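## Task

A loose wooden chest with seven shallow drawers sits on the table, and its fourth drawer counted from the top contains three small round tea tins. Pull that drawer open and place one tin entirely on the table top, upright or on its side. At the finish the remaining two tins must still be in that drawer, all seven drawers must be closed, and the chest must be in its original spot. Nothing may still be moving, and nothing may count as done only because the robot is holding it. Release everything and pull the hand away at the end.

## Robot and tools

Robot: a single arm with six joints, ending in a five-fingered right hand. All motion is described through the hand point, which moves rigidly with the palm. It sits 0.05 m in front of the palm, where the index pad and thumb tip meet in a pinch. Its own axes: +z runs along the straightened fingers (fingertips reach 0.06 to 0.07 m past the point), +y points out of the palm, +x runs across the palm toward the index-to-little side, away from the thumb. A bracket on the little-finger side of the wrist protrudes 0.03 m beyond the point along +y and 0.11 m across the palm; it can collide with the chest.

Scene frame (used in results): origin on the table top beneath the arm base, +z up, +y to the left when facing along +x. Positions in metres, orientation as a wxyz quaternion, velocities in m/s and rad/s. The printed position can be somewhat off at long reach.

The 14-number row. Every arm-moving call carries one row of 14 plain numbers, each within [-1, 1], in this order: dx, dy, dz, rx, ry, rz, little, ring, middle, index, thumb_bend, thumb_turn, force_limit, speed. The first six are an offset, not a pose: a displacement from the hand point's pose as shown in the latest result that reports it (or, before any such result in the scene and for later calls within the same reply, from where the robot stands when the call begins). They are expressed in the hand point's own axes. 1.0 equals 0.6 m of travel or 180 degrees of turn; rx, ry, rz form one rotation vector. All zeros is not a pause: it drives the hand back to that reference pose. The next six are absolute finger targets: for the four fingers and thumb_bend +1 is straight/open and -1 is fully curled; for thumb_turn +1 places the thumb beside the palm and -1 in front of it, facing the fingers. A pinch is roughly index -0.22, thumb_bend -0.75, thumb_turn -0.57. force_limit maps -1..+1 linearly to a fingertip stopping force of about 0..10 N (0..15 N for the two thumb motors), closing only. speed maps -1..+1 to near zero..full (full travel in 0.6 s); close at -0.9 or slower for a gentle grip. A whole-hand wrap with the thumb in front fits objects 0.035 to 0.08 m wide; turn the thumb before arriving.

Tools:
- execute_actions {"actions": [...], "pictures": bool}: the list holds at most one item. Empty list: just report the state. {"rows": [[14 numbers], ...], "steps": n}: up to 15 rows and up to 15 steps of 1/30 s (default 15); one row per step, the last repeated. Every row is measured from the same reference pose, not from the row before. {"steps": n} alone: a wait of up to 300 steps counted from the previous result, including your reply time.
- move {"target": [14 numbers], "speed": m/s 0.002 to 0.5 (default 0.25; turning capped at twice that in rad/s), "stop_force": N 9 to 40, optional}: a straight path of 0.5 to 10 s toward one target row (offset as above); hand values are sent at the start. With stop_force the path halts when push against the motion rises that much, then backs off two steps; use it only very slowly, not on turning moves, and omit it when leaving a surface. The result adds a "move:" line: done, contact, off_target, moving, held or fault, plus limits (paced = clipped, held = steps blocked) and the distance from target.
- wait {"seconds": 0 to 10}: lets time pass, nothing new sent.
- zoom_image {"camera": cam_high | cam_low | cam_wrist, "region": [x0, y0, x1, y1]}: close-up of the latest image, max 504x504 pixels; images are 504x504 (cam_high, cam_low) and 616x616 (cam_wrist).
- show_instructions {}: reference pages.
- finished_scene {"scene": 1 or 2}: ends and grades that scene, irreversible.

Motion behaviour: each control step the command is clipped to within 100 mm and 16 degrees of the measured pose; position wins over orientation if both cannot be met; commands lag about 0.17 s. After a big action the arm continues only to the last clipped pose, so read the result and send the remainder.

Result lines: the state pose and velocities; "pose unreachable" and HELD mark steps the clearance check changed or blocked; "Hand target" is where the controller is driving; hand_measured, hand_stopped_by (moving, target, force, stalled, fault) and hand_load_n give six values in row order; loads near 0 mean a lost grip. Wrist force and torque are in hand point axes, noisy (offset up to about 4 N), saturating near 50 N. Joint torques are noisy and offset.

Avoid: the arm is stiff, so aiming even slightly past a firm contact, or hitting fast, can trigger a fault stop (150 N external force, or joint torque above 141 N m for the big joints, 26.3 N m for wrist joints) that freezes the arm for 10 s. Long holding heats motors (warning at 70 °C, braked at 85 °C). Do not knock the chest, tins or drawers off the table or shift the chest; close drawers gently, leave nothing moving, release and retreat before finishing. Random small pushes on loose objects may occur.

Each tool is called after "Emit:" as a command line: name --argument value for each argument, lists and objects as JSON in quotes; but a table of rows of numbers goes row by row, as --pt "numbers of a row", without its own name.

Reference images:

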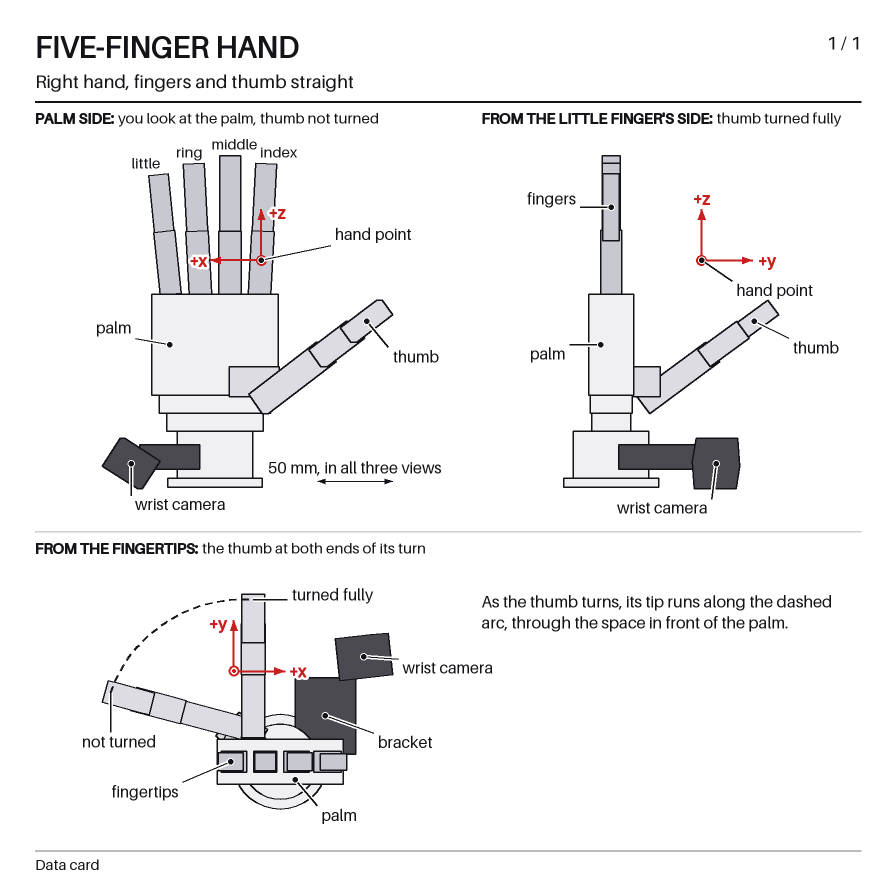

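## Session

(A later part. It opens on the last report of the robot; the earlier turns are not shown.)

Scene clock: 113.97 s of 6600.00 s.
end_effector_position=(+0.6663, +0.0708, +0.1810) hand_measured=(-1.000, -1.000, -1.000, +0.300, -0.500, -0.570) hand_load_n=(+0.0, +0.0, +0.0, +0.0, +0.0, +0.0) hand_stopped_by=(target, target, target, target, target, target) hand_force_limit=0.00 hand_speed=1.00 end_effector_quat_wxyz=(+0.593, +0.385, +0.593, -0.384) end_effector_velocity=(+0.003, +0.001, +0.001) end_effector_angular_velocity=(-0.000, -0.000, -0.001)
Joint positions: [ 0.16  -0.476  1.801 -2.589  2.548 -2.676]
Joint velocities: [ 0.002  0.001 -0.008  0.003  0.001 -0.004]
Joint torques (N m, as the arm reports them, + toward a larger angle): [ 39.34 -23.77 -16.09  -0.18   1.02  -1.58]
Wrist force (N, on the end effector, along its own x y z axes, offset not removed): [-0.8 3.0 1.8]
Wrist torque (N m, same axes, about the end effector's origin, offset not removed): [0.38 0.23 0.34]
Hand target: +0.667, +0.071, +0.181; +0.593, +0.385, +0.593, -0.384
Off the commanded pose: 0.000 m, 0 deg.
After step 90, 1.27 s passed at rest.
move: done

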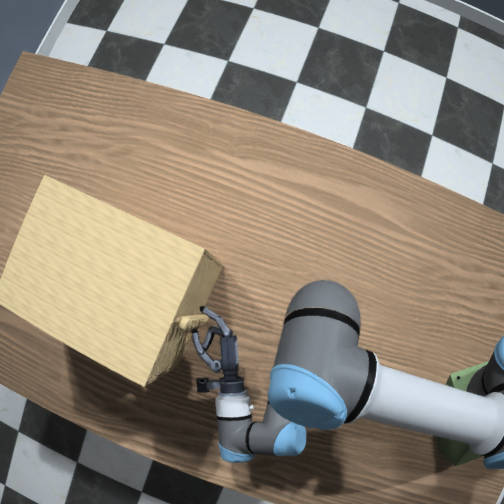

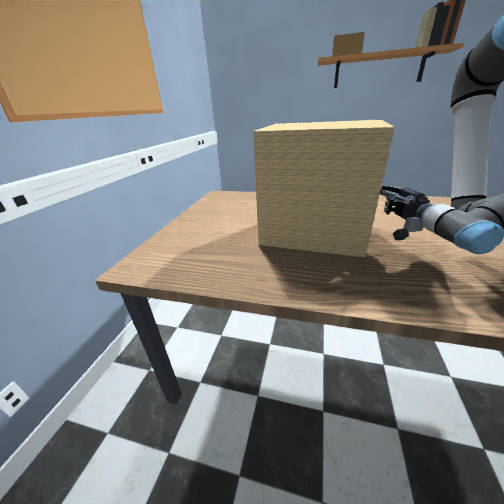

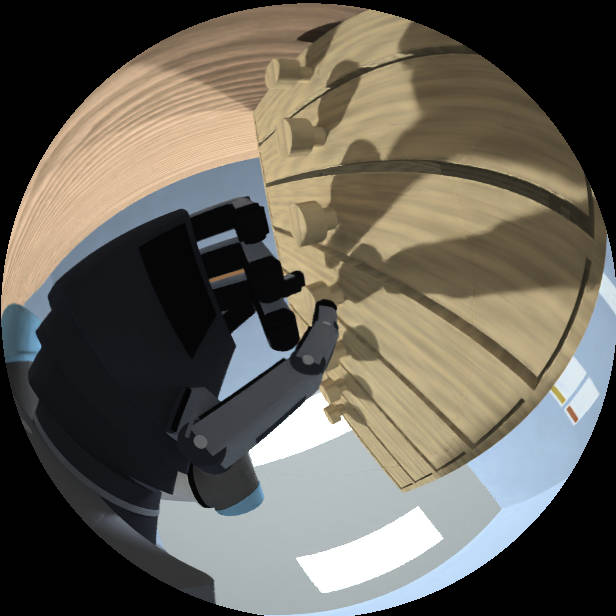

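Emit:
move --target '[-0.002,0.01,0.007,0,0,0,-1,-1,-1,0.3,-0.5,-0.57,0,1]' --speed 0.02

Emit:
execute_actions --actions '[{"rows":[[0,0,0,0,0,0,-1,-1,-1,-0.4,-0.5,-0.57,0.2,-0.6]],"steps":15}]' --pictures false

Emit:
execute_actions --actions '[{"steps":20}]'

Emit:
zoom_image --camera "cam_high" --region '[160, 280, 260, 380]'

Emit:
zoom_image --camera "cam_wrist" --region '[230, 200, 430, 400]'

Scene clock: 118.23 s of 6600.00 s.
end_effector_position=(+0.6732, +0.0694, +0.1822) hand_measured=(-1.000, -1.000, -1.000, +0.300, -0.500, -0.570) hand_load_n=(+0.0, +0.0, +0.0, +0.0, +0.0, +0.0) hand_stopped_by=(target, target, target, target, target, target) hand_force_limit=0.00 hand_speed=1.00 end_effector_quat_wxyz=(+0.593, +0.385, +0.593, -0.384) end_effector_velocity=(+0.002, -0.001, -0.000) end_effector_angular_velocity=(+0.000, -0.000, -0.001)
Joint positions: [ 0.158 -0.482  1.788 -2.568  2.548 -2.673]
Joint velocities: [-0.002 -0.002 -0.004  0.007 -0.     0.002]
Joint torques (N m, as the arm reports them, + toward a larger angle): [ 13.29 -50.53 -17.54  -0.36  -4.1    2.  ]
Wrist force (N, on the end effector, along its own x y z axes, offset not removed): [0.7 1.2 -1.4]
Wrist torque (N m, same axes, about the end effector's origin, offset not removed): [0.17 0.37 0.28]
Hand target: +0.673, +0.069, +0.182; +0.593, +0.385, +0.593, -0.384
Off the commanded pose: 0.000 m, 0 deg.
After step 90, 0.53 s passed at rest.
move: done

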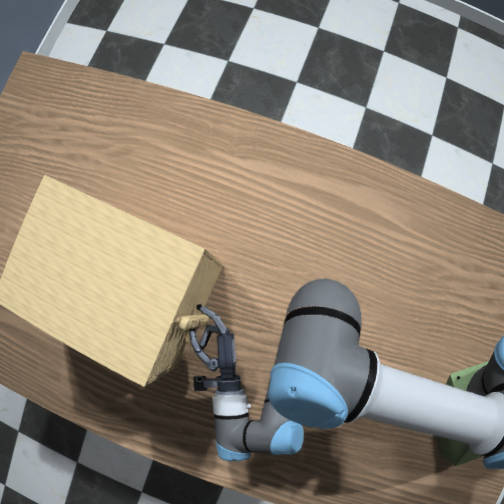

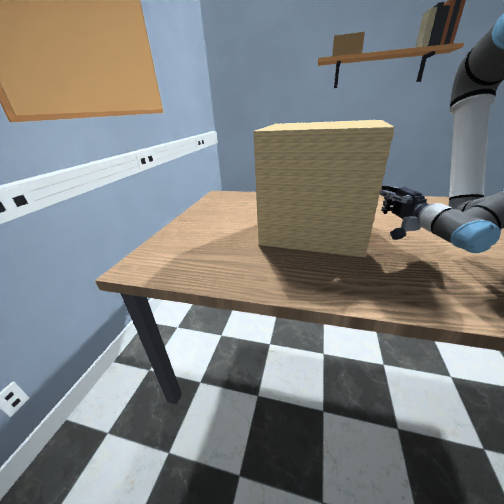

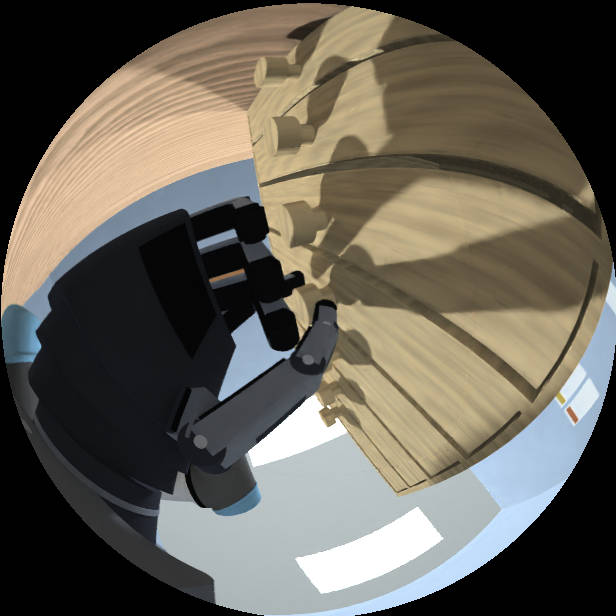

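Scene clock: 118.73 s of 6600.00 s.
end_effector_position=(+0.6733, +0.0694, +0.1822) hand_measured=(-1.000, -1.000, -1.000, +0.084, -0.498, -0.570) hand_load_n=(+0.0, +0.0, +0.0, +8.5, +4.0, -1.5) hand_stopped_by=(target, target, target, force, target, target) hand_force_limit=0.20 hand_speed=-0.60 end_effector_quat_wxyz=(+0.593, +0.385, +0.593, -0.384) end_effector_velocity=(-0.000, +0.000, +0.000) end_effector_angular_velocity=(+0.000, -0.000, +0.000)
Joint positions: [ 0.157 -0.482  1.788 -2.568  2.548 -2.673]
Joint velocities: [ 0. -0.  0. -0.  0. -0.]
Joint torques (N m, as the arm reports them, + toward a larger angle): [ 17.3  -43.68   5.15  -4.76  -3.58  -0.25]
Wrist force (N, on the end effector, along its own x y z axes, offset not removed): [2.2 0.6 0.1]
Wrist torque (N m, same axes, about the end effector's origin, offset not removed): [-0.05 -0.03 0.18]
Hand target: +0.673, +0.069, +0.182; +0.593, +0.385, +0.593, -0.384
Off the commanded pose: 0.000 m, 0 deg.
Steps of this call (steps 1 to 15: all 15 steps of this action). Readings (end_effector_position | what the end effector reports):
1: (+0.6733, +0.0694, +0.1822) | hand_measured=(-1.000, -1.000, -1.000, +0.300, -0.500, -0.570) hand_load_n=(+0.0, +0.0, +0.0, +0.0, +0.0, +0.0) hand_stopped_by=(target, target, target, moving, target, target) hand_force_limit=0.20 hand_speed=-0.60
2: (+0.6733, +0.0694, +0.1822) | hand_measured=(-1.000, -1.000, -1.000, +0.300, -0.500, -0.570) hand_load_n=(+0.0, +0.0, +0.0, +0.0, +0.0, +0.0) hand_stopped_by=(target, target, target, moving, target, target) hand_force_limit=0.20 hand_speed=-0.60
4: (+0.6733, +0.0694, +0.1822) | hand_measured=(-1.000, -1.000, -1.000, +0.280, -0.500, -0.570) hand_load_n=(+0.0, +0.0, +0.0, +0.0, +0.0, +0.0) hand_stopped_by=(target, target, target, moving, target, target) hand_force_limit=0.20 hand_speed=-0.60
8: (+0.6733, +0.0694, +0.1822) | hand_measured=(-1.000, -1.000, -1.000, +0.190, -0.500, -0.570) hand_load_n=(+0.0, +0.0, +0.0, +0.0, +0.0, +0.0) hand_stopped_by=(target, target, target, moving, target, target) hand_force_limit=0.20 hand_speed=-0.60
15: the state above

Scene clock: 119.40 s of 6600.00 s.
end_effector_position=(+0.6732, +0.0694, +0.1822) hand_measured=(-1.000, -1.000, -1.000, +0.084, -0.498, -0.570) hand_load_n=(+0.0, +0.0, +0.0, +8.5, +4.0, -1.5) hand_stopped_by=(target, target, target, force, target, target) hand_force_limit=0.20 hand_speed=-0.60 end_effector_quat_wxyz=(+0.593, +0.385, +0.593, -0.384) end_effector_velocity=(+0.000, -0.000, -0.000) end_effector_angular_velocity=(-0.000, +0.000, -0.000)
Joint positions: [ 0.157 -0.482  1.788 -2.568  2.548 -2.673]
Joint velocities: [-0.  0. -0.  0. -0. -0.]
Joint torques (N m, as the arm reports them, + toward a larger angle): [ 21.1  -37.08  11.9   -4.7   -2.97  -1.61]
Wrist force (N, on the end effector, along its own x y z axes, offset not removed): [1.3 0.2 -1.3]
Wrist torque (N m, same axes, about the end effector's origin, offset not removed): [-0.15 0.16 0.36]
Hand target: +0.673, +0.069, +0.182; +0.593, +0.385, +0.593, -0.384
Off the commanded pose: 0.000 m, 0 deg.
Steps of this call (steps 1 to 20: nothing new was sent). Readings (end_effector_position | what the end effector reports):
1: (+0.6733, +0.0694, +0.1822) | hand_measured=(-1.000, -1.000, -1.000, +0.084, -0.498, -0.570) hand_load_n=(+0.0, +0.0, +0.0, +8.5, +4.0, -1.5) hand_stopped_by=(target, target, target, force, target, target) hand_force_limit=0.20 hand_speed=-0.60
2: (+0.6733, +0.0694, +0.1822) | hand_measured=(-1.000, -1.000, -1.000, +0.084, -0.498, -0.570) hand_load_n=(+0.0, +0.0, +0.0, +8.5, +4.0, -1.5) hand_stopped_by=(target, target, target, force, target, target) hand_force_limit=0.20 hand_speed=-0.60
4: (+0.6733, +0.0694, +0.1822) | hand_measured=(-1.000, -1.000, -1.000, +0.084, -0.498, -0.570) hand_load_n=(+0.0, +0.0, +0.0, +8.0, +4.0, -1.5) hand_stopped_by=(target, target, target, force, target, target) hand_force_limit=0.20 hand_speed=-0.60
8: (+0.6733, +0.0694, +0.1822) | hand_measured=(-1.000, -1.000, -1.000, +0.084, -0.498, -0.570) hand_load_n=(+0.0, +0.0, +0.0, +8.5, +4.0, -1.5) hand_stopped_by=(target, target, target, force, target, target) hand_force_limit=0.20 hand_speed=-0.60
20: the state above

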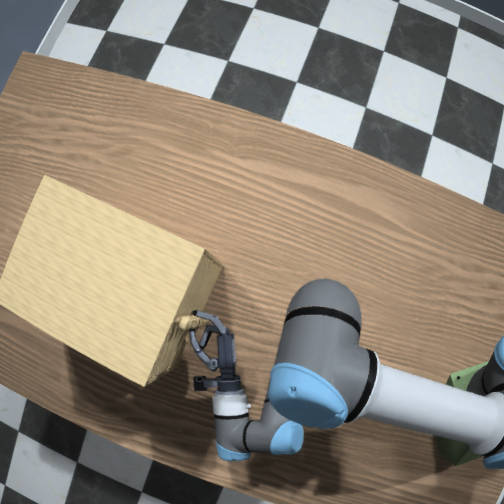

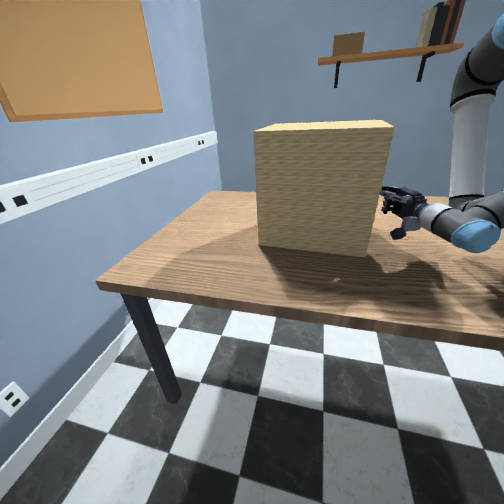

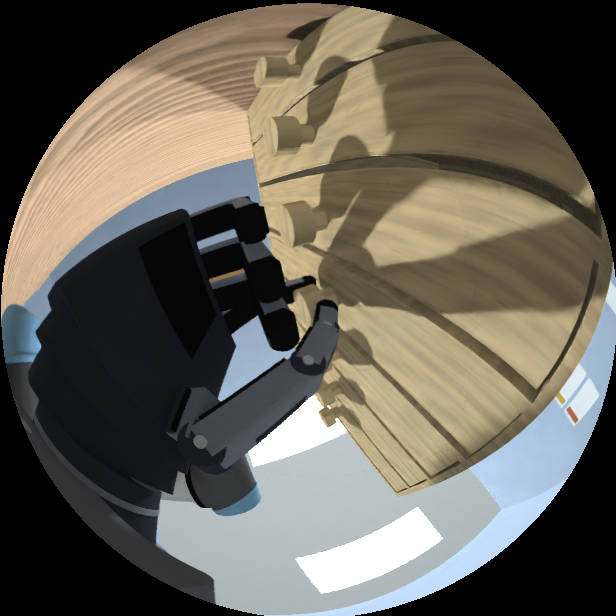

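Region (160, 280, 260, 380) of cam_high's 504x504 image, scaled by 5.040, with more detail than that image has.

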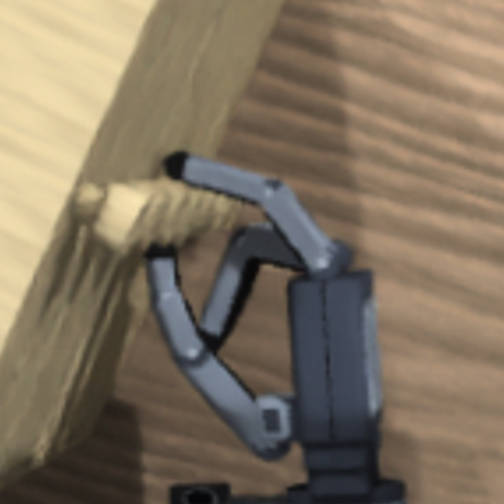

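Region (230, 200, 430, 400) of cam_wrist's 616x616 image, scaled by 2.520, with more detail than that image has.

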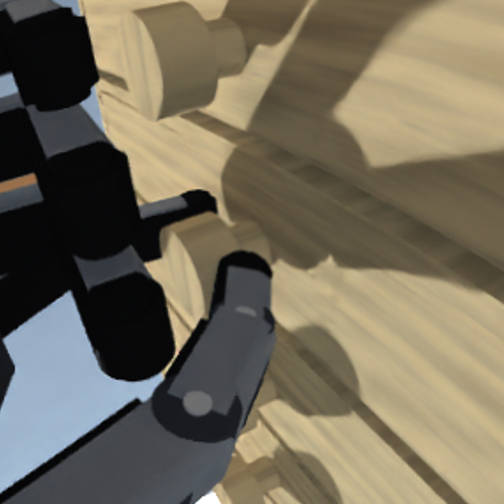

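Emit:
move --target '[0,-0.0432,-0.0253,0,0,0,-1,-1,-1,-0.4,-0.5,-0.57,0.2,-0.6]' --speed 0.02 --stop_force 20

Scene clock: 122.37 s of 6600.00 s.
end_effector_position=(+0.6437, +0.0727, +0.1821) hand_measured=(-1.000, -1.000, -1.000, +0.084, -0.498, -0.570) hand_load_n=(+0.0, +0.0, +0.0, +8.5, +5.0, -1.5) hand_stopped_by=(target, target, target, force, target, target) hand_force_limit=0.20 hand_speed=-0.60 end_effector_quat_wxyz=(+0.593, +0.385, +0.593, -0.384) end_effector_velocity=(-0.002, -0.000, +0.000) end_effector_angular_velocity=(-0.000, -0.001, -0.001)
Joint positions: [ 0.168 -0.468  1.85  -2.659  2.551 -2.691]
Joint velocities: [ 0.     0.001  0.004 -0.008  0.    -0.002]
Joint torques (N m, as the arm reports them, + toward a larger angle): [ 38.76 -22.58  13.12  -4.87   1.18  -1.68]
Wrist force (N, on the end effector, along its own x y z axes, offset not removed): [-0.4 1.9 1.9]
Wrist torque (N m, same axes, about the end effector's origin, offset not removed): [-0.13 0.26 0.20]
Hand target: +0.643, +0.073, +0.182; +0.593, +0.385, +0.593, -0.384
Off the commanded pose: 0.000 m, 0 deg.
move: done

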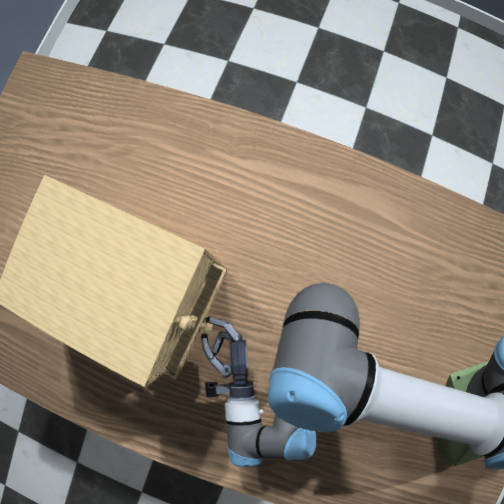

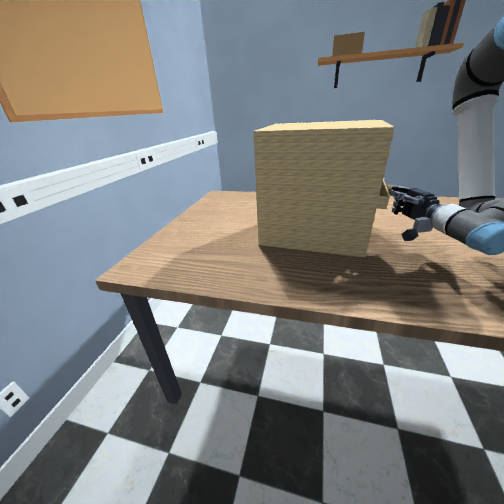

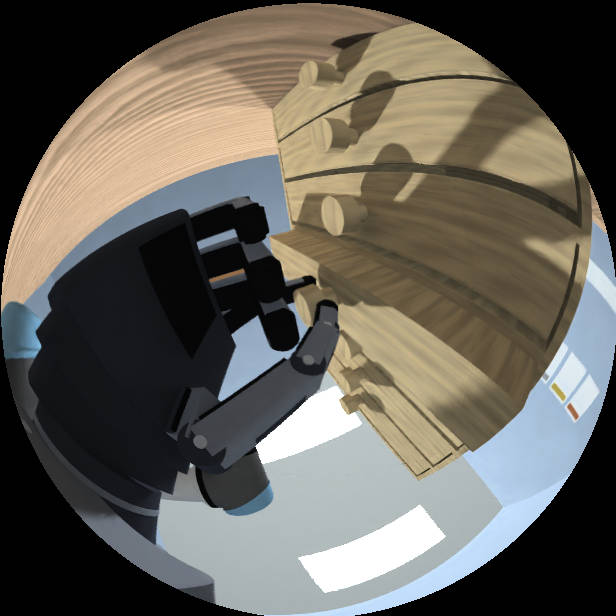

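Emit:
move --target '[0,-0.144,-0.0843,0,0,0,-1,-1,-1,-0.4,-0.5,-0.57,0.2,-0.6]' --speed 0.04 --stop_force 12

Emit:
zoom_image --camera "cam_high" --region '[140, 230, 300, 390]'

Scene clock: 125.53 s of 6600.00 s.
end_effector_position=(+0.5887, +0.0789, +0.1819) hand_measured=(-1.000, -1.000, -1.000, +0.084, -0.500, -0.570) hand_load_n=(+0.0, +0.0, +0.0, +12.0, +0.5, +0.0) hand_stopped_by=(target, target, target, force, target, target) hand_force_limit=0.20 hand_speed=-0.60 end_effector_quat_wxyz=(+0.593, +0.385, +0.593, -0.384) end_effector_velocity=(+0.002, -0.001, +0.000) end_effector_angular_velocity=(-0.000, -0.000, -0.001)
Joint positions: [ 0.192 -0.427  1.953 -2.835  2.557 -2.731]
Joint velocities: [-0.001 -0.003 -0.003  0.006 -0.001  0.001]
Joint torques (N m, as the arm reports them, + toward a larger angle): [ 17.15 -46.85 -15.04   1.67  -5.71   1.55]
Wrist force (N, on the end effector, along its own x y z axes, offset not removed): [1.3 -12.1 7.4]
Wrist torque (N m, same axes, about the end effector's origin, offset not removed): [0.15 0.11 0.35]
Hand target: +0.589, +0.079, +0.182; +0.593, +0.385, +0.593, -0.384
Off the commanded pose: 0.045 m, 0 deg.
move: contact

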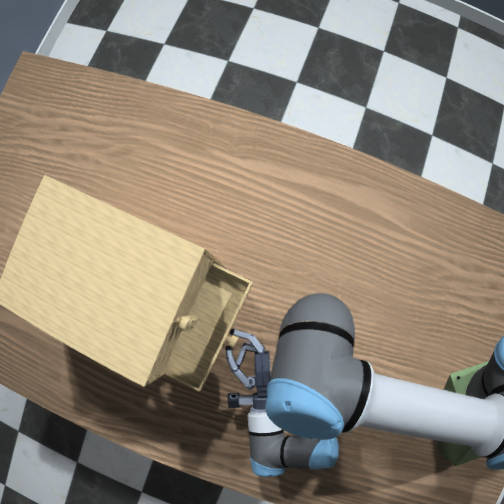

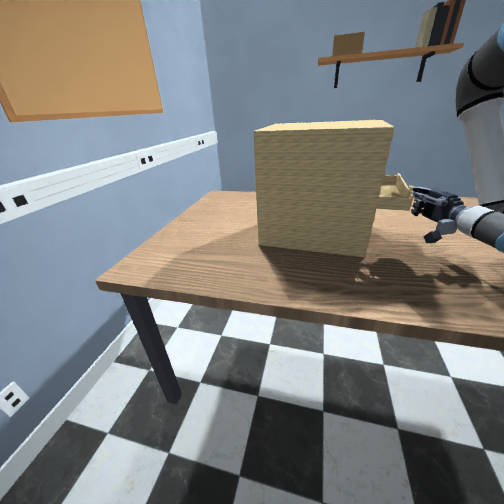

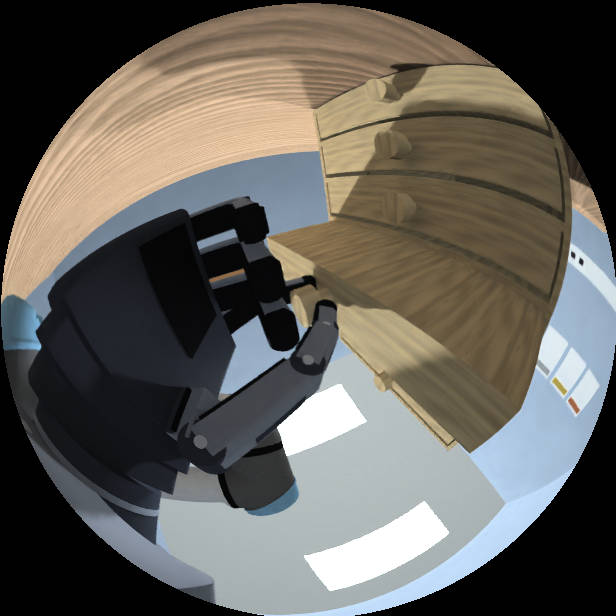

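Region (140, 230, 300, 390) of cam_high's 504x504 image, scaled by 3.150, with more detail than that image has.

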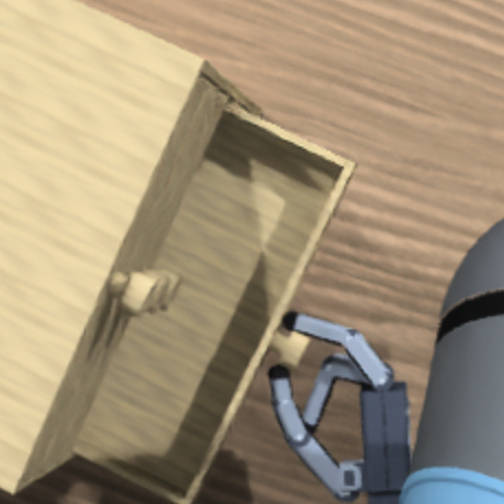

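Emit:
move --target '[0,-0.001,0.006,0,0,0,-1,-1,-1,-0.4,-0.5,-0.57,0.2,-0.6]' --speed 0.01

Emit:
zoom_image --camera "cam_high" --region '[140, 230, 300, 390]'

Scene clock: 131.30 s of 6600.00 s.
end_effector_position=(+0.5896, +0.0755, +0.1819) hand_measured=(-1.000, -1.000, -1.000, +0.084, -0.498, -0.570) hand_load_n=(+0.0, +0.0, +0.0, +7.0, +3.5, -1.0) hand_stopped_by=(target, target, target, force, target, target) hand_force_limit=0.20 hand_speed=-0.60 end_effector_quat_wxyz=(+0.593, +0.385, +0.593, -0.384) end_effector_velocity=(+0.000, -0.002, -0.000) end_effector_angular_velocity=(-0.001, +0.001, +0.000)
Joint positions: [ 0.186 -0.434  1.958 -2.825  2.556 -2.721]
Joint velocities: [-0.003 -0.003  0.003  0.004 -0.001  0.004]
Joint torques (N m, as the arm reports them, + toward a larger angle): [ 12.26 -46.87  15.02  -0.72  -4.26   1.88]
Wrist force (N, on the end effector, along its own x y z axes, offset not removed): [5.3 0.9 -1.2]
Wrist torque (N m, same axes, about the end effector's origin, offset not removed): [0.12 -0.34 0.36]
Hand target: +0.590, +0.075, +0.182; +0.593, +0.385, +0.593, -0.384
Off the commanded pose: 0.000 m, 0 deg.
After step 90, 2.07 s passed at rest.
move: done

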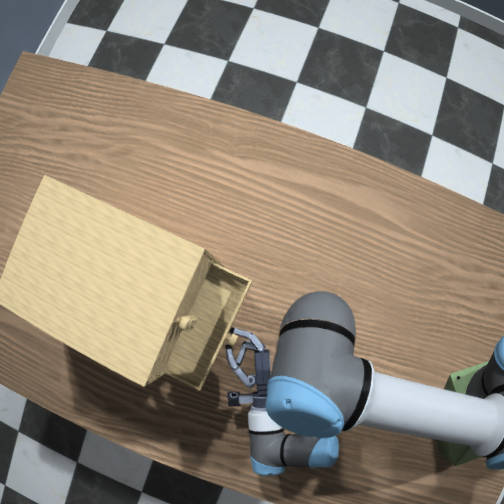

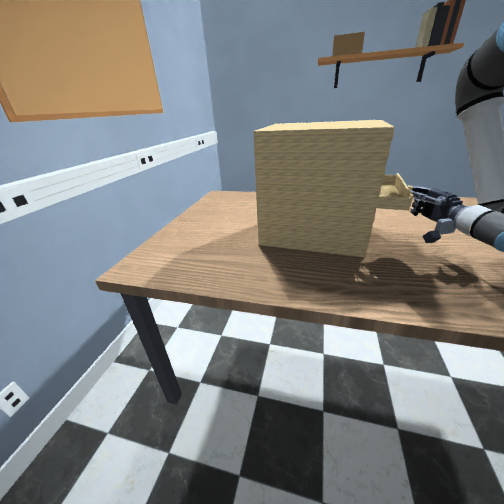

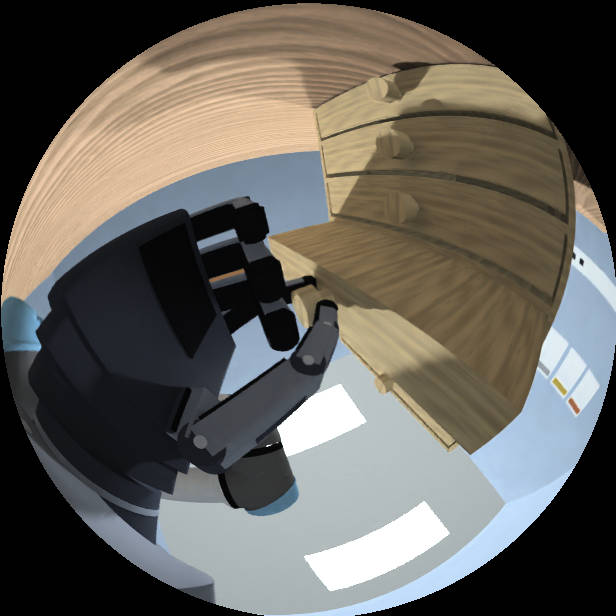

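Region (140, 230, 300, 390) of cam_high's 504x504 image, scaled by 3.150, with more detail than that image has.

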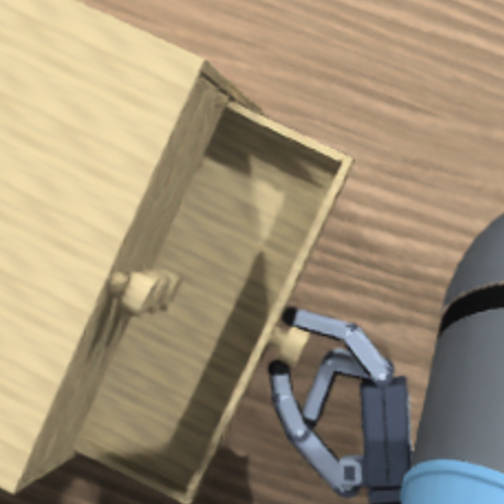

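Emit:
move --target '[0.001,-0.0736,-0.0392,0,0,0,-1,-1,-1,-0.4,-0.5,-0.57,0.2,-0.6]' --speed 0.025 --stop_force 12

Emit:
zoom_image --camera "cam_high" --region '[140, 230, 300, 390]'

Scene clock: 135.13 s of 6600.00 s.
end_effector_position=(+0.5400, +0.0790, +0.1812) hand_measured=(-1.000, -1.000, -1.000, +0.084, -0.498, -0.570) hand_load_n=(+0.0, +0.0, +0.0, +7.0, +4.0, -0.5) hand_stopped_by=(target, target, target, force, target, target) hand_force_limit=0.20 hand_speed=-0.60 end_effector_quat_wxyz=(+0.593, +0.385, +0.593, -0.384) end_effector_velocity=(-0.003, +0.000, -0.000) end_effector_angular_velocity=(-0.000, +0.002, +0.001)
Joint positions: [ 0.206 -0.381  2.04  -2.99   2.561 -2.756]
Joint velocities: [ 0.001  0.003  0.005 -0.008  0.    -0.003]
Joint torques (N m, as the arm reports them, + toward a larger angle): [ 36.37 -18.23  19.01  -4.58   1.52  -1.92]
Wrist force (N, on the end effector, along its own x y z axes, offset not removed): [0.3 1.8 0.1]
Wrist torque (N m, same axes, about the end effector's origin, offset not removed): [-0.13 0.09 0.29]
Hand target: +0.540, +0.079, +0.181; +0.593, +0.385, +0.593, -0.384
Off the commanded pose: 0.000 m, 0 deg.
move: done

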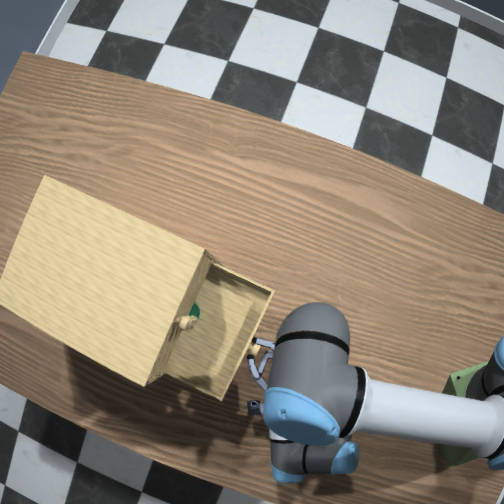

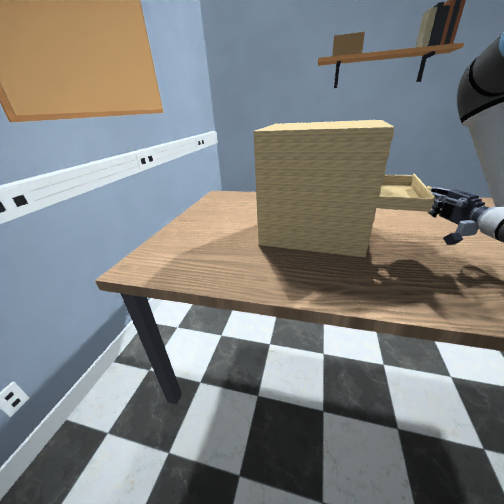

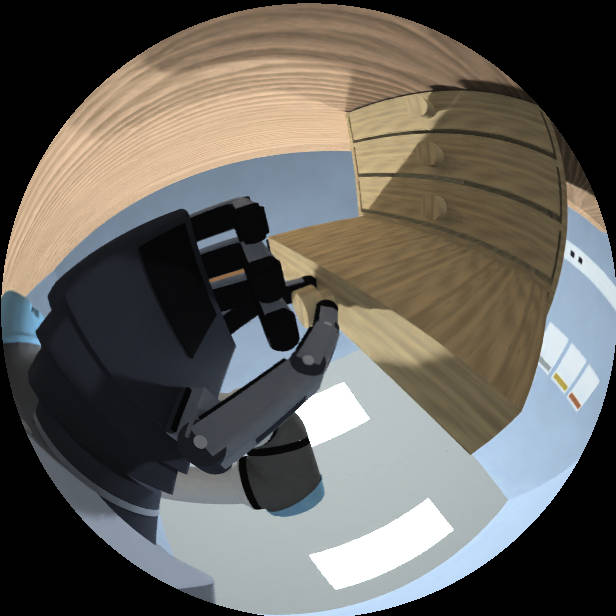

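Region (140, 230, 300, 390) of cam_high's 504x504 image, scaled by 3.150, with more detail than that image has.

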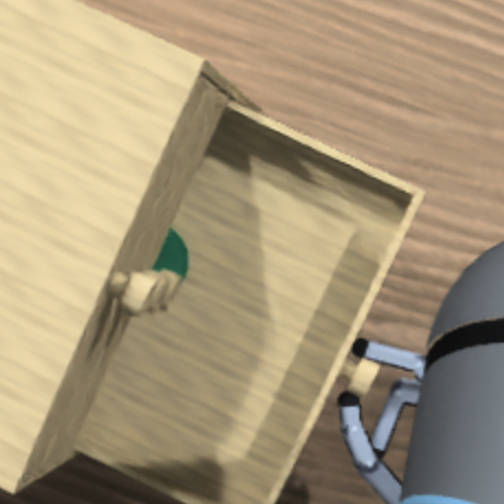

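Emit:
move --target '[0,-0.095,-0.0523,0,0,0,-1,-1,-1,-0.4,-0.5,-0.57,0.2,-0.6]' --speed 0.025 --stop_force 10

Emit:
zoom_image --camera "cam_high" --region '[150, 230, 320, 400]'

Scene clock: 139.67 s of 6600.00 s.
end_effector_position=(+0.4754, +0.0844, +0.1811) hand_measured=(-1.000, -1.000, -1.000, +0.084, -0.498, -0.570) hand_load_n=(+0.0, +0.0, +0.0, +7.0, +4.0, -1.0) hand_stopped_by=(target, target, target, force, target, target) hand_force_limit=0.20 hand_speed=-0.60 end_effector_quat_wxyz=(+0.593, +0.385, +0.593, -0.384) end_effector_velocity=(-0.002, +0.001, +0.000) end_effector_angular_velocity=(+0.001, -0.002, -0.001)
Joint positions: [ 0.242 -0.283  2.121 -3.222  2.568 -2.821]
Joint velocities: [ 0.002  0.004 -0.    -0.009  0.    -0.003]
Joint torques (N m, as the arm reports them, + toward a larger angle): [ 36.28 -17.65  21.41  -4.77   0.99  -1.66]
Wrist force (N, on the end effector, along its own x y z axes, offset not removed): [1.2 3.1 1.0]
Wrist torque (N m, same axes, about the end effector's origin, offset not removed): [0.12 0.07 0.32]
Hand target: +0.475, +0.084, +0.181; +0.593, +0.385, +0.593, -0.384
Off the commanded pose: 0.000 m, 0 deg.
move: done

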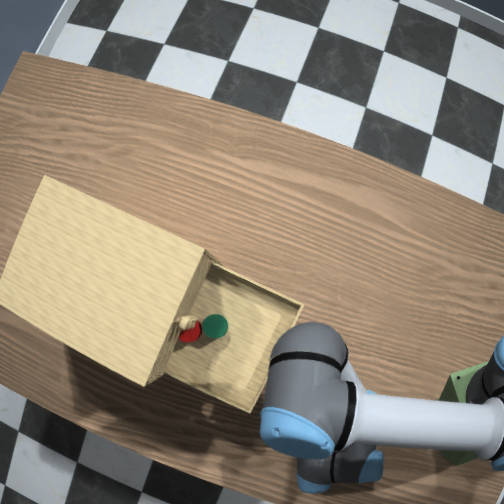

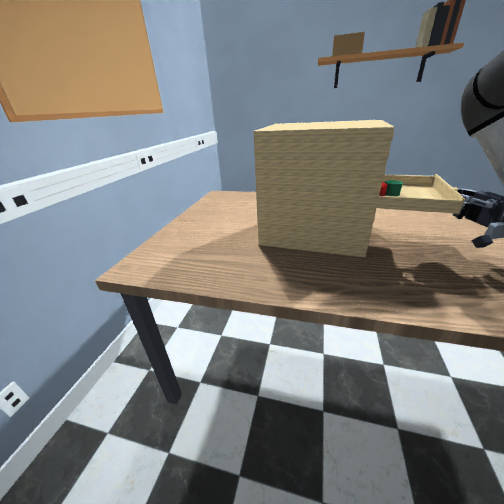

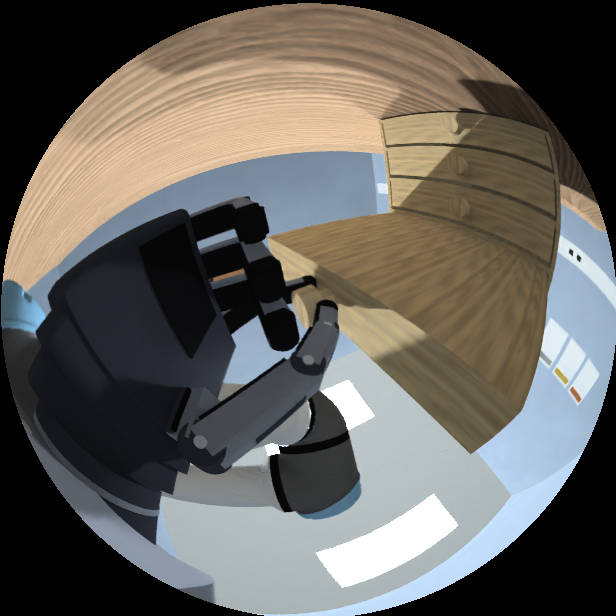

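Region (150, 230, 320, 400) of cam_high's 504x504 image, scaled by 2.965, with more detail than that image has.

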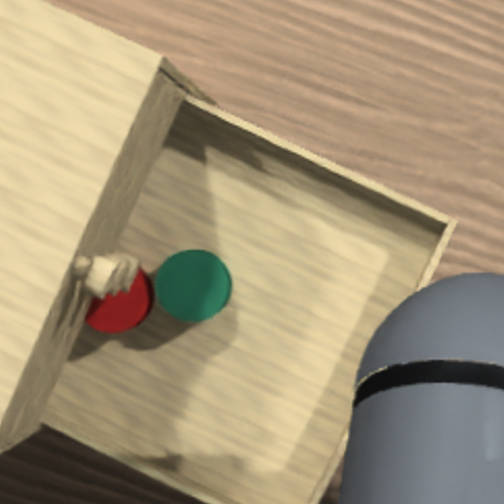

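Emit:
execute_actions --actions '[{"rows":[[0,0,0,0,0,0,-1,-1,-1,0.45,-0.5,-0.57,0.2,1],[0,0,0,0,0,0,-1,-1,-1,0.45,-0.5,-0.57,0.2,1],[0,0,0,0,0,0,-1,-1,-1,0.45,-0.5,-0.57,0.2,1],[0,0,0,0,0,0,-1,-1,-1,0.45,-0.5,-0.57,0.2,1],[0,0,-0.003,0,0,0,-1,-1,-1,0.45,-0.5,-0.57,0.2,1],[0,0,-0.006,0,0,0,-1,-1,-1,0.45,-0.5,-0.57,0.2,1],[0,-0.005,-0.009,0,0,0,-1,-1,-1,0.45,-0.5,-0.57,0.2,1],[0,-0.01,-0.011,0,0,0,-1,-1,-1,0.45,-0.5,-0.57,0.2,1],[0,-0.016,-0.013,0,0,0,-1,-1,-1,0.45,-0.5,-0.57,0.2,1],[0,-0.022,-0.015,0,0,0,-1,-1,-1,0.45,-0.5,-0.57,0.2,1],[0,-0.028,-0.017,0,0,0,-1,-1,-1,0.45,-0.5,-0.57,0.2,1],[0,-0.034,-0.019,0,0,0,-1,-1,-1,0.45,-0.5,-0.57,0.2,1],[0,-0.04,-0.021,0,0,0,-1,-1,-1,0.45,-0.5,-0.57,0.2,1]],"steps":15}]' --pictures false

Emit:
move --target '[-0.25,0,0,0,0,0,-1,-1,-1,0.45,-0.5,-0.57,0.2,1]' --speed 0.2

Scene clock: 159.10 s of 6600.00 s.
end_effector_position=(+0.4571, +0.0866, +0.1809) hand_measured=(-1.000, -1.000, -1.000, +0.450, -0.500, -0.570) hand_load_n=(+0.0, +0.0, +0.0, +0.0, +0.0, +0.0) hand_stopped_by=(target, target, target, target, target, target) hand_force_limit=0.20 hand_speed=1.00 end_effector_quat_wxyz=(+0.593, +0.385, +0.594, -0.384) end_effector_velocity=(-0.070, -0.003, +0.001) end_effector_angular_velocity=(+0.001, -0.003, +0.001)
Joint positions: [ 0.255 -0.249  2.137 -3.291  2.57  -2.843]
Joint velocities: [ 0.03   0.116  0.086 -0.245  0.004 -0.049]
Joint torques (N m, as the arm reports them, + toward a larger angle): [ 34.5  -19.62  18.79  -5.41   0.91  -1.79]
Wrist force (N, on the end effector, along its own x y z axes, offset not removed): [2.0 1.9 -1.2]
Wrist torque (N m, same axes, about the end effector's origin, offset not removed): [0.37 -0.04 0.46]
Hand target: +0.449, +0.086, +0.181; +0.593, +0.385, +0.593, -0.384
Off the commanded pose: 0.009 m, 0 deg.
Steps of this call (steps 1 to 90: nothing new was sent; then 15.93 s passed at rest; steps 91 to 105: all 15 steps of this action). Readings (end_effector_position | what the end effector reports):
91: (+0.4751, +0.0844, +0.1811) | hand_measured=(-1.000, -1.000, -1.000, +0.084, -0.498, -0.570) hand_load_n=(+0.0, +0.0, +0.0, +7.0, +4.0, -1.0) hand_stopped_by=(target, target, target, moving, target, target) hand_force_limit=0.20 hand_speed=1.00
92: (+0.4751, +0.0844, +0.1811) | hand_measured=(-1.000, -1.000, -1.000, +0.084, -0.498, -0.570) hand_load_n=(+0.0, +0.0, +0.0, +7.0, +4.0, -1.0) hand_stopped_by=(target, target, target, moving, target, target) hand_force_limit=0.20 hand_speed=1.00
94: (+0.4751, +0.0844, +0.1811) | hand_measured=(-1.000, -1.000, -1.000, +0.180, -0.500, -0.570) hand_load_n=(+0.0, +0.0, +0.0, +0.0, +0.0, +0.0) hand_stopped_by=(target, target, target, moving, target, target) hand_force_limit=0.20 hand_speed=1.00
98: (+0.4739, +0.0860, +0.1810) | hand_measured=(-1.000, -1.000, -1.000, +0.450, -0.500, -0.570) hand_load_n=(+0.0, +0.0, +0.0, +0.0, +0.0, +0.0) hand_stopped_by=(target, target, target, moving, target, target) hand_force_limit=0.20 hand_speed=1.00
105: the state above

Scene clock: 160.53 s of 6600.00 s.
end_effector_position=(+0.4490, +0.0860, +0.2370) hand_measured=(-1.000, -1.000, -1.000, +0.450, -0.500, -0.570) hand_load_n=(+0.0, +0.0, +0.0, +0.0, +0.0, +0.0) hand_stopped_by=(target, target, target, target, target, target) hand_force_limit=0.20 hand_speed=1.00 end_effector_quat_wxyz=(+0.596, +0.384, +0.593, -0.382) end_effector_velocity=(-0.000, +0.000, -0.000) end_effector_angular_velocity=(-0.000, -0.000, +0.000)
Joint positions: [ 0.333 -0.333  2.213 -3.397  2.576 -2.977]
Joint velocities: [ 0.     0.001 -0.001  0.    -0.     0.   ]
Joint torques (N m, as the arm reports them, + toward a larger angle): [  8.69 -16.99  -8.86  -0.29  -4.15   1.88]
Wrist force (N, on the end effector, along its own x y z axes, offset not removed): [1.0 1.7 1.0]
Wrist torque (N m, same axes, about the end effector's origin, offset not removed): [0.15 0.08 0.27]
Hand target: +0.449, +0.086, +0.237; +0.596, +0.384, +0.593, -0.382
Off the commanded pose: 0.094 m, 0 deg.
move: held; limits=held; held on 17 of 31 steps, including the last
pose unreachable: on one or more control steps of this call an arm could not follow its commanded pose, so it was not sent that pose on those steps. On the call's last step it was still not sent that pose. It may still have moved: this result reports where it is.
cause: the commanded pose would bring two parts of the arm too close to each other (joints 4 (wrist 1) to 6 (wrist 3) lie between them).

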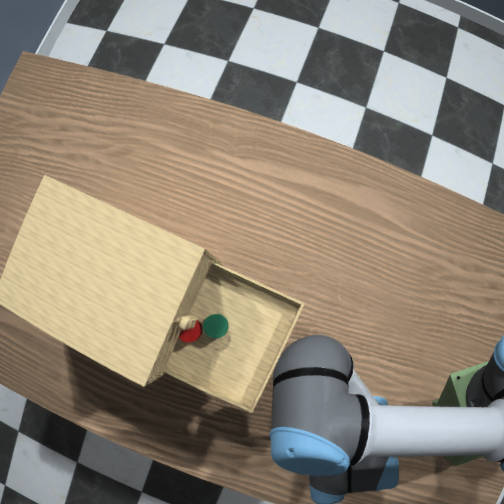

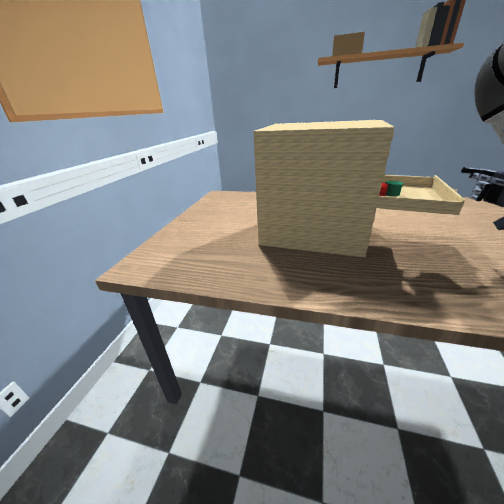

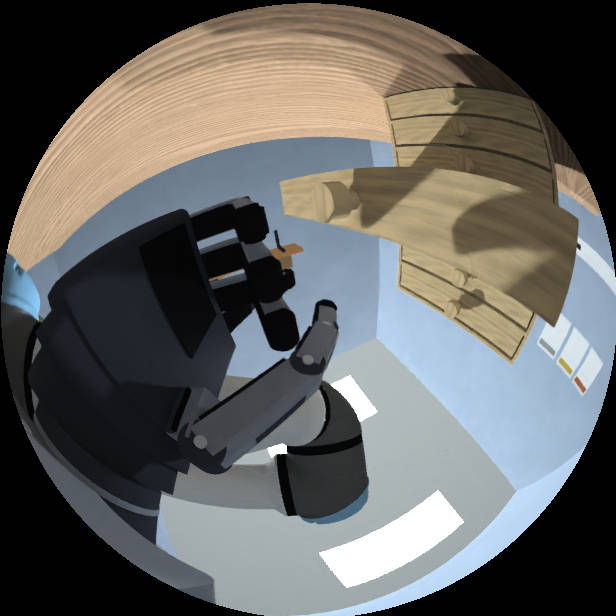

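Emit:
move --target '[-0.04,0,0,-0.14,0.032,-0.308,-1,-1,-1,0.45,-0.5,-0.57,0.2,1]' --speed 0.3

Scene clock: 169.33 s of 6600.00 s.
end_effector_position=(+0.4484, +0.0859, +0.2610) hand_measured=(-1.000, -1.000, -1.000, +0.450, -0.500, -0.570) hand_load_n=(+0.0, +0.0, +0.0, +0.0, +0.0, +0.0) hand_stopped_by=(target, target, target, target, target, target) hand_force_limit=0.20 hand_speed=1.00 end_effector_quat_wxyz=(+0.389, -0.048, +0.796, -0.462) end_effector_velocity=(+0.000, -0.001, -0.001) end_effector_angular_velocity=(+0.013, +0.013, +0.016)
Joint positions: [ 0.438 -1.054  2.557 -2.301  2.735 -3.362]
Joint velocities: [-0.006 -0.043 -0.     0.111 -0.     0.06 ]
Joint torques (N m, as the arm reports them, + toward a larger angle): [  0.86 -33.08 -16.88   0.21  -3.75   1.87]
Wrist force (N, on the end effector, along its own x y z axes, offset not removed): [-1.4 3.2 1.3]
Wrist torque (N m, same axes, about the end effector's origin, offset not removed): [0.36 0.47 0.28]
Hand target: +0.449, +0.086, +0.261; +0.389, -0.049, +0.796, -0.461
Off the commanded pose: 0.000 m, 0 deg.
After step 90, 0.20 s passed at rest.
move: done; limits=paced

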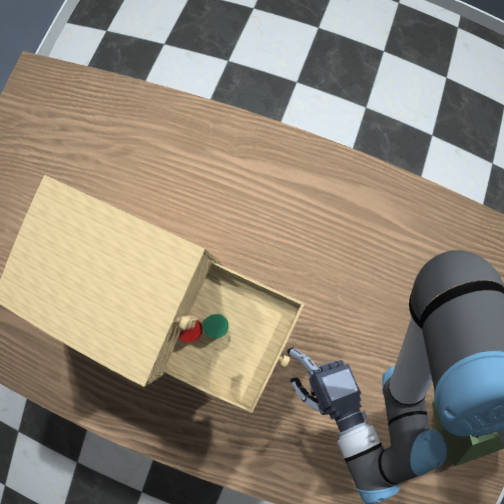

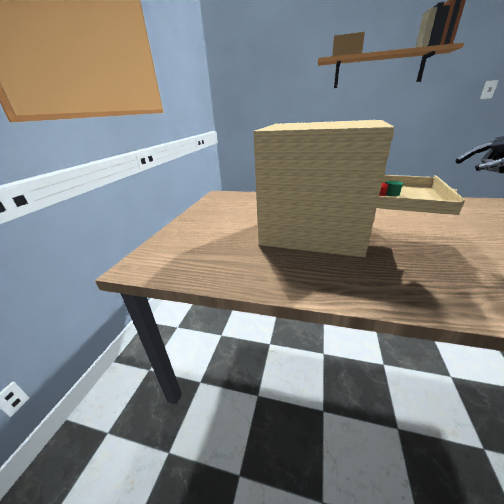

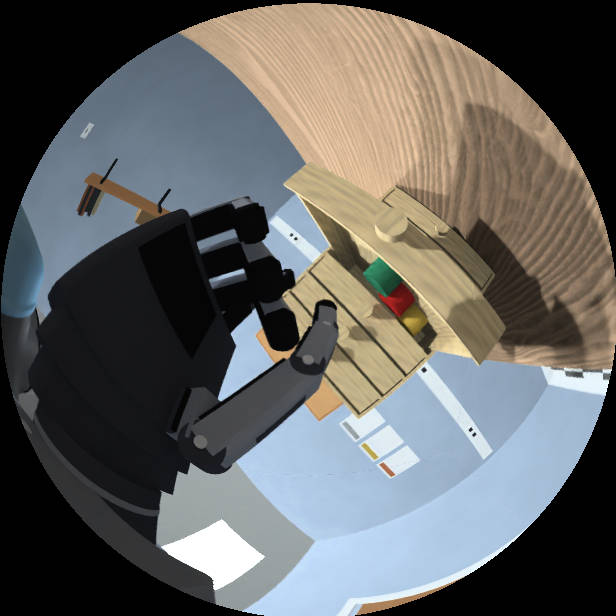

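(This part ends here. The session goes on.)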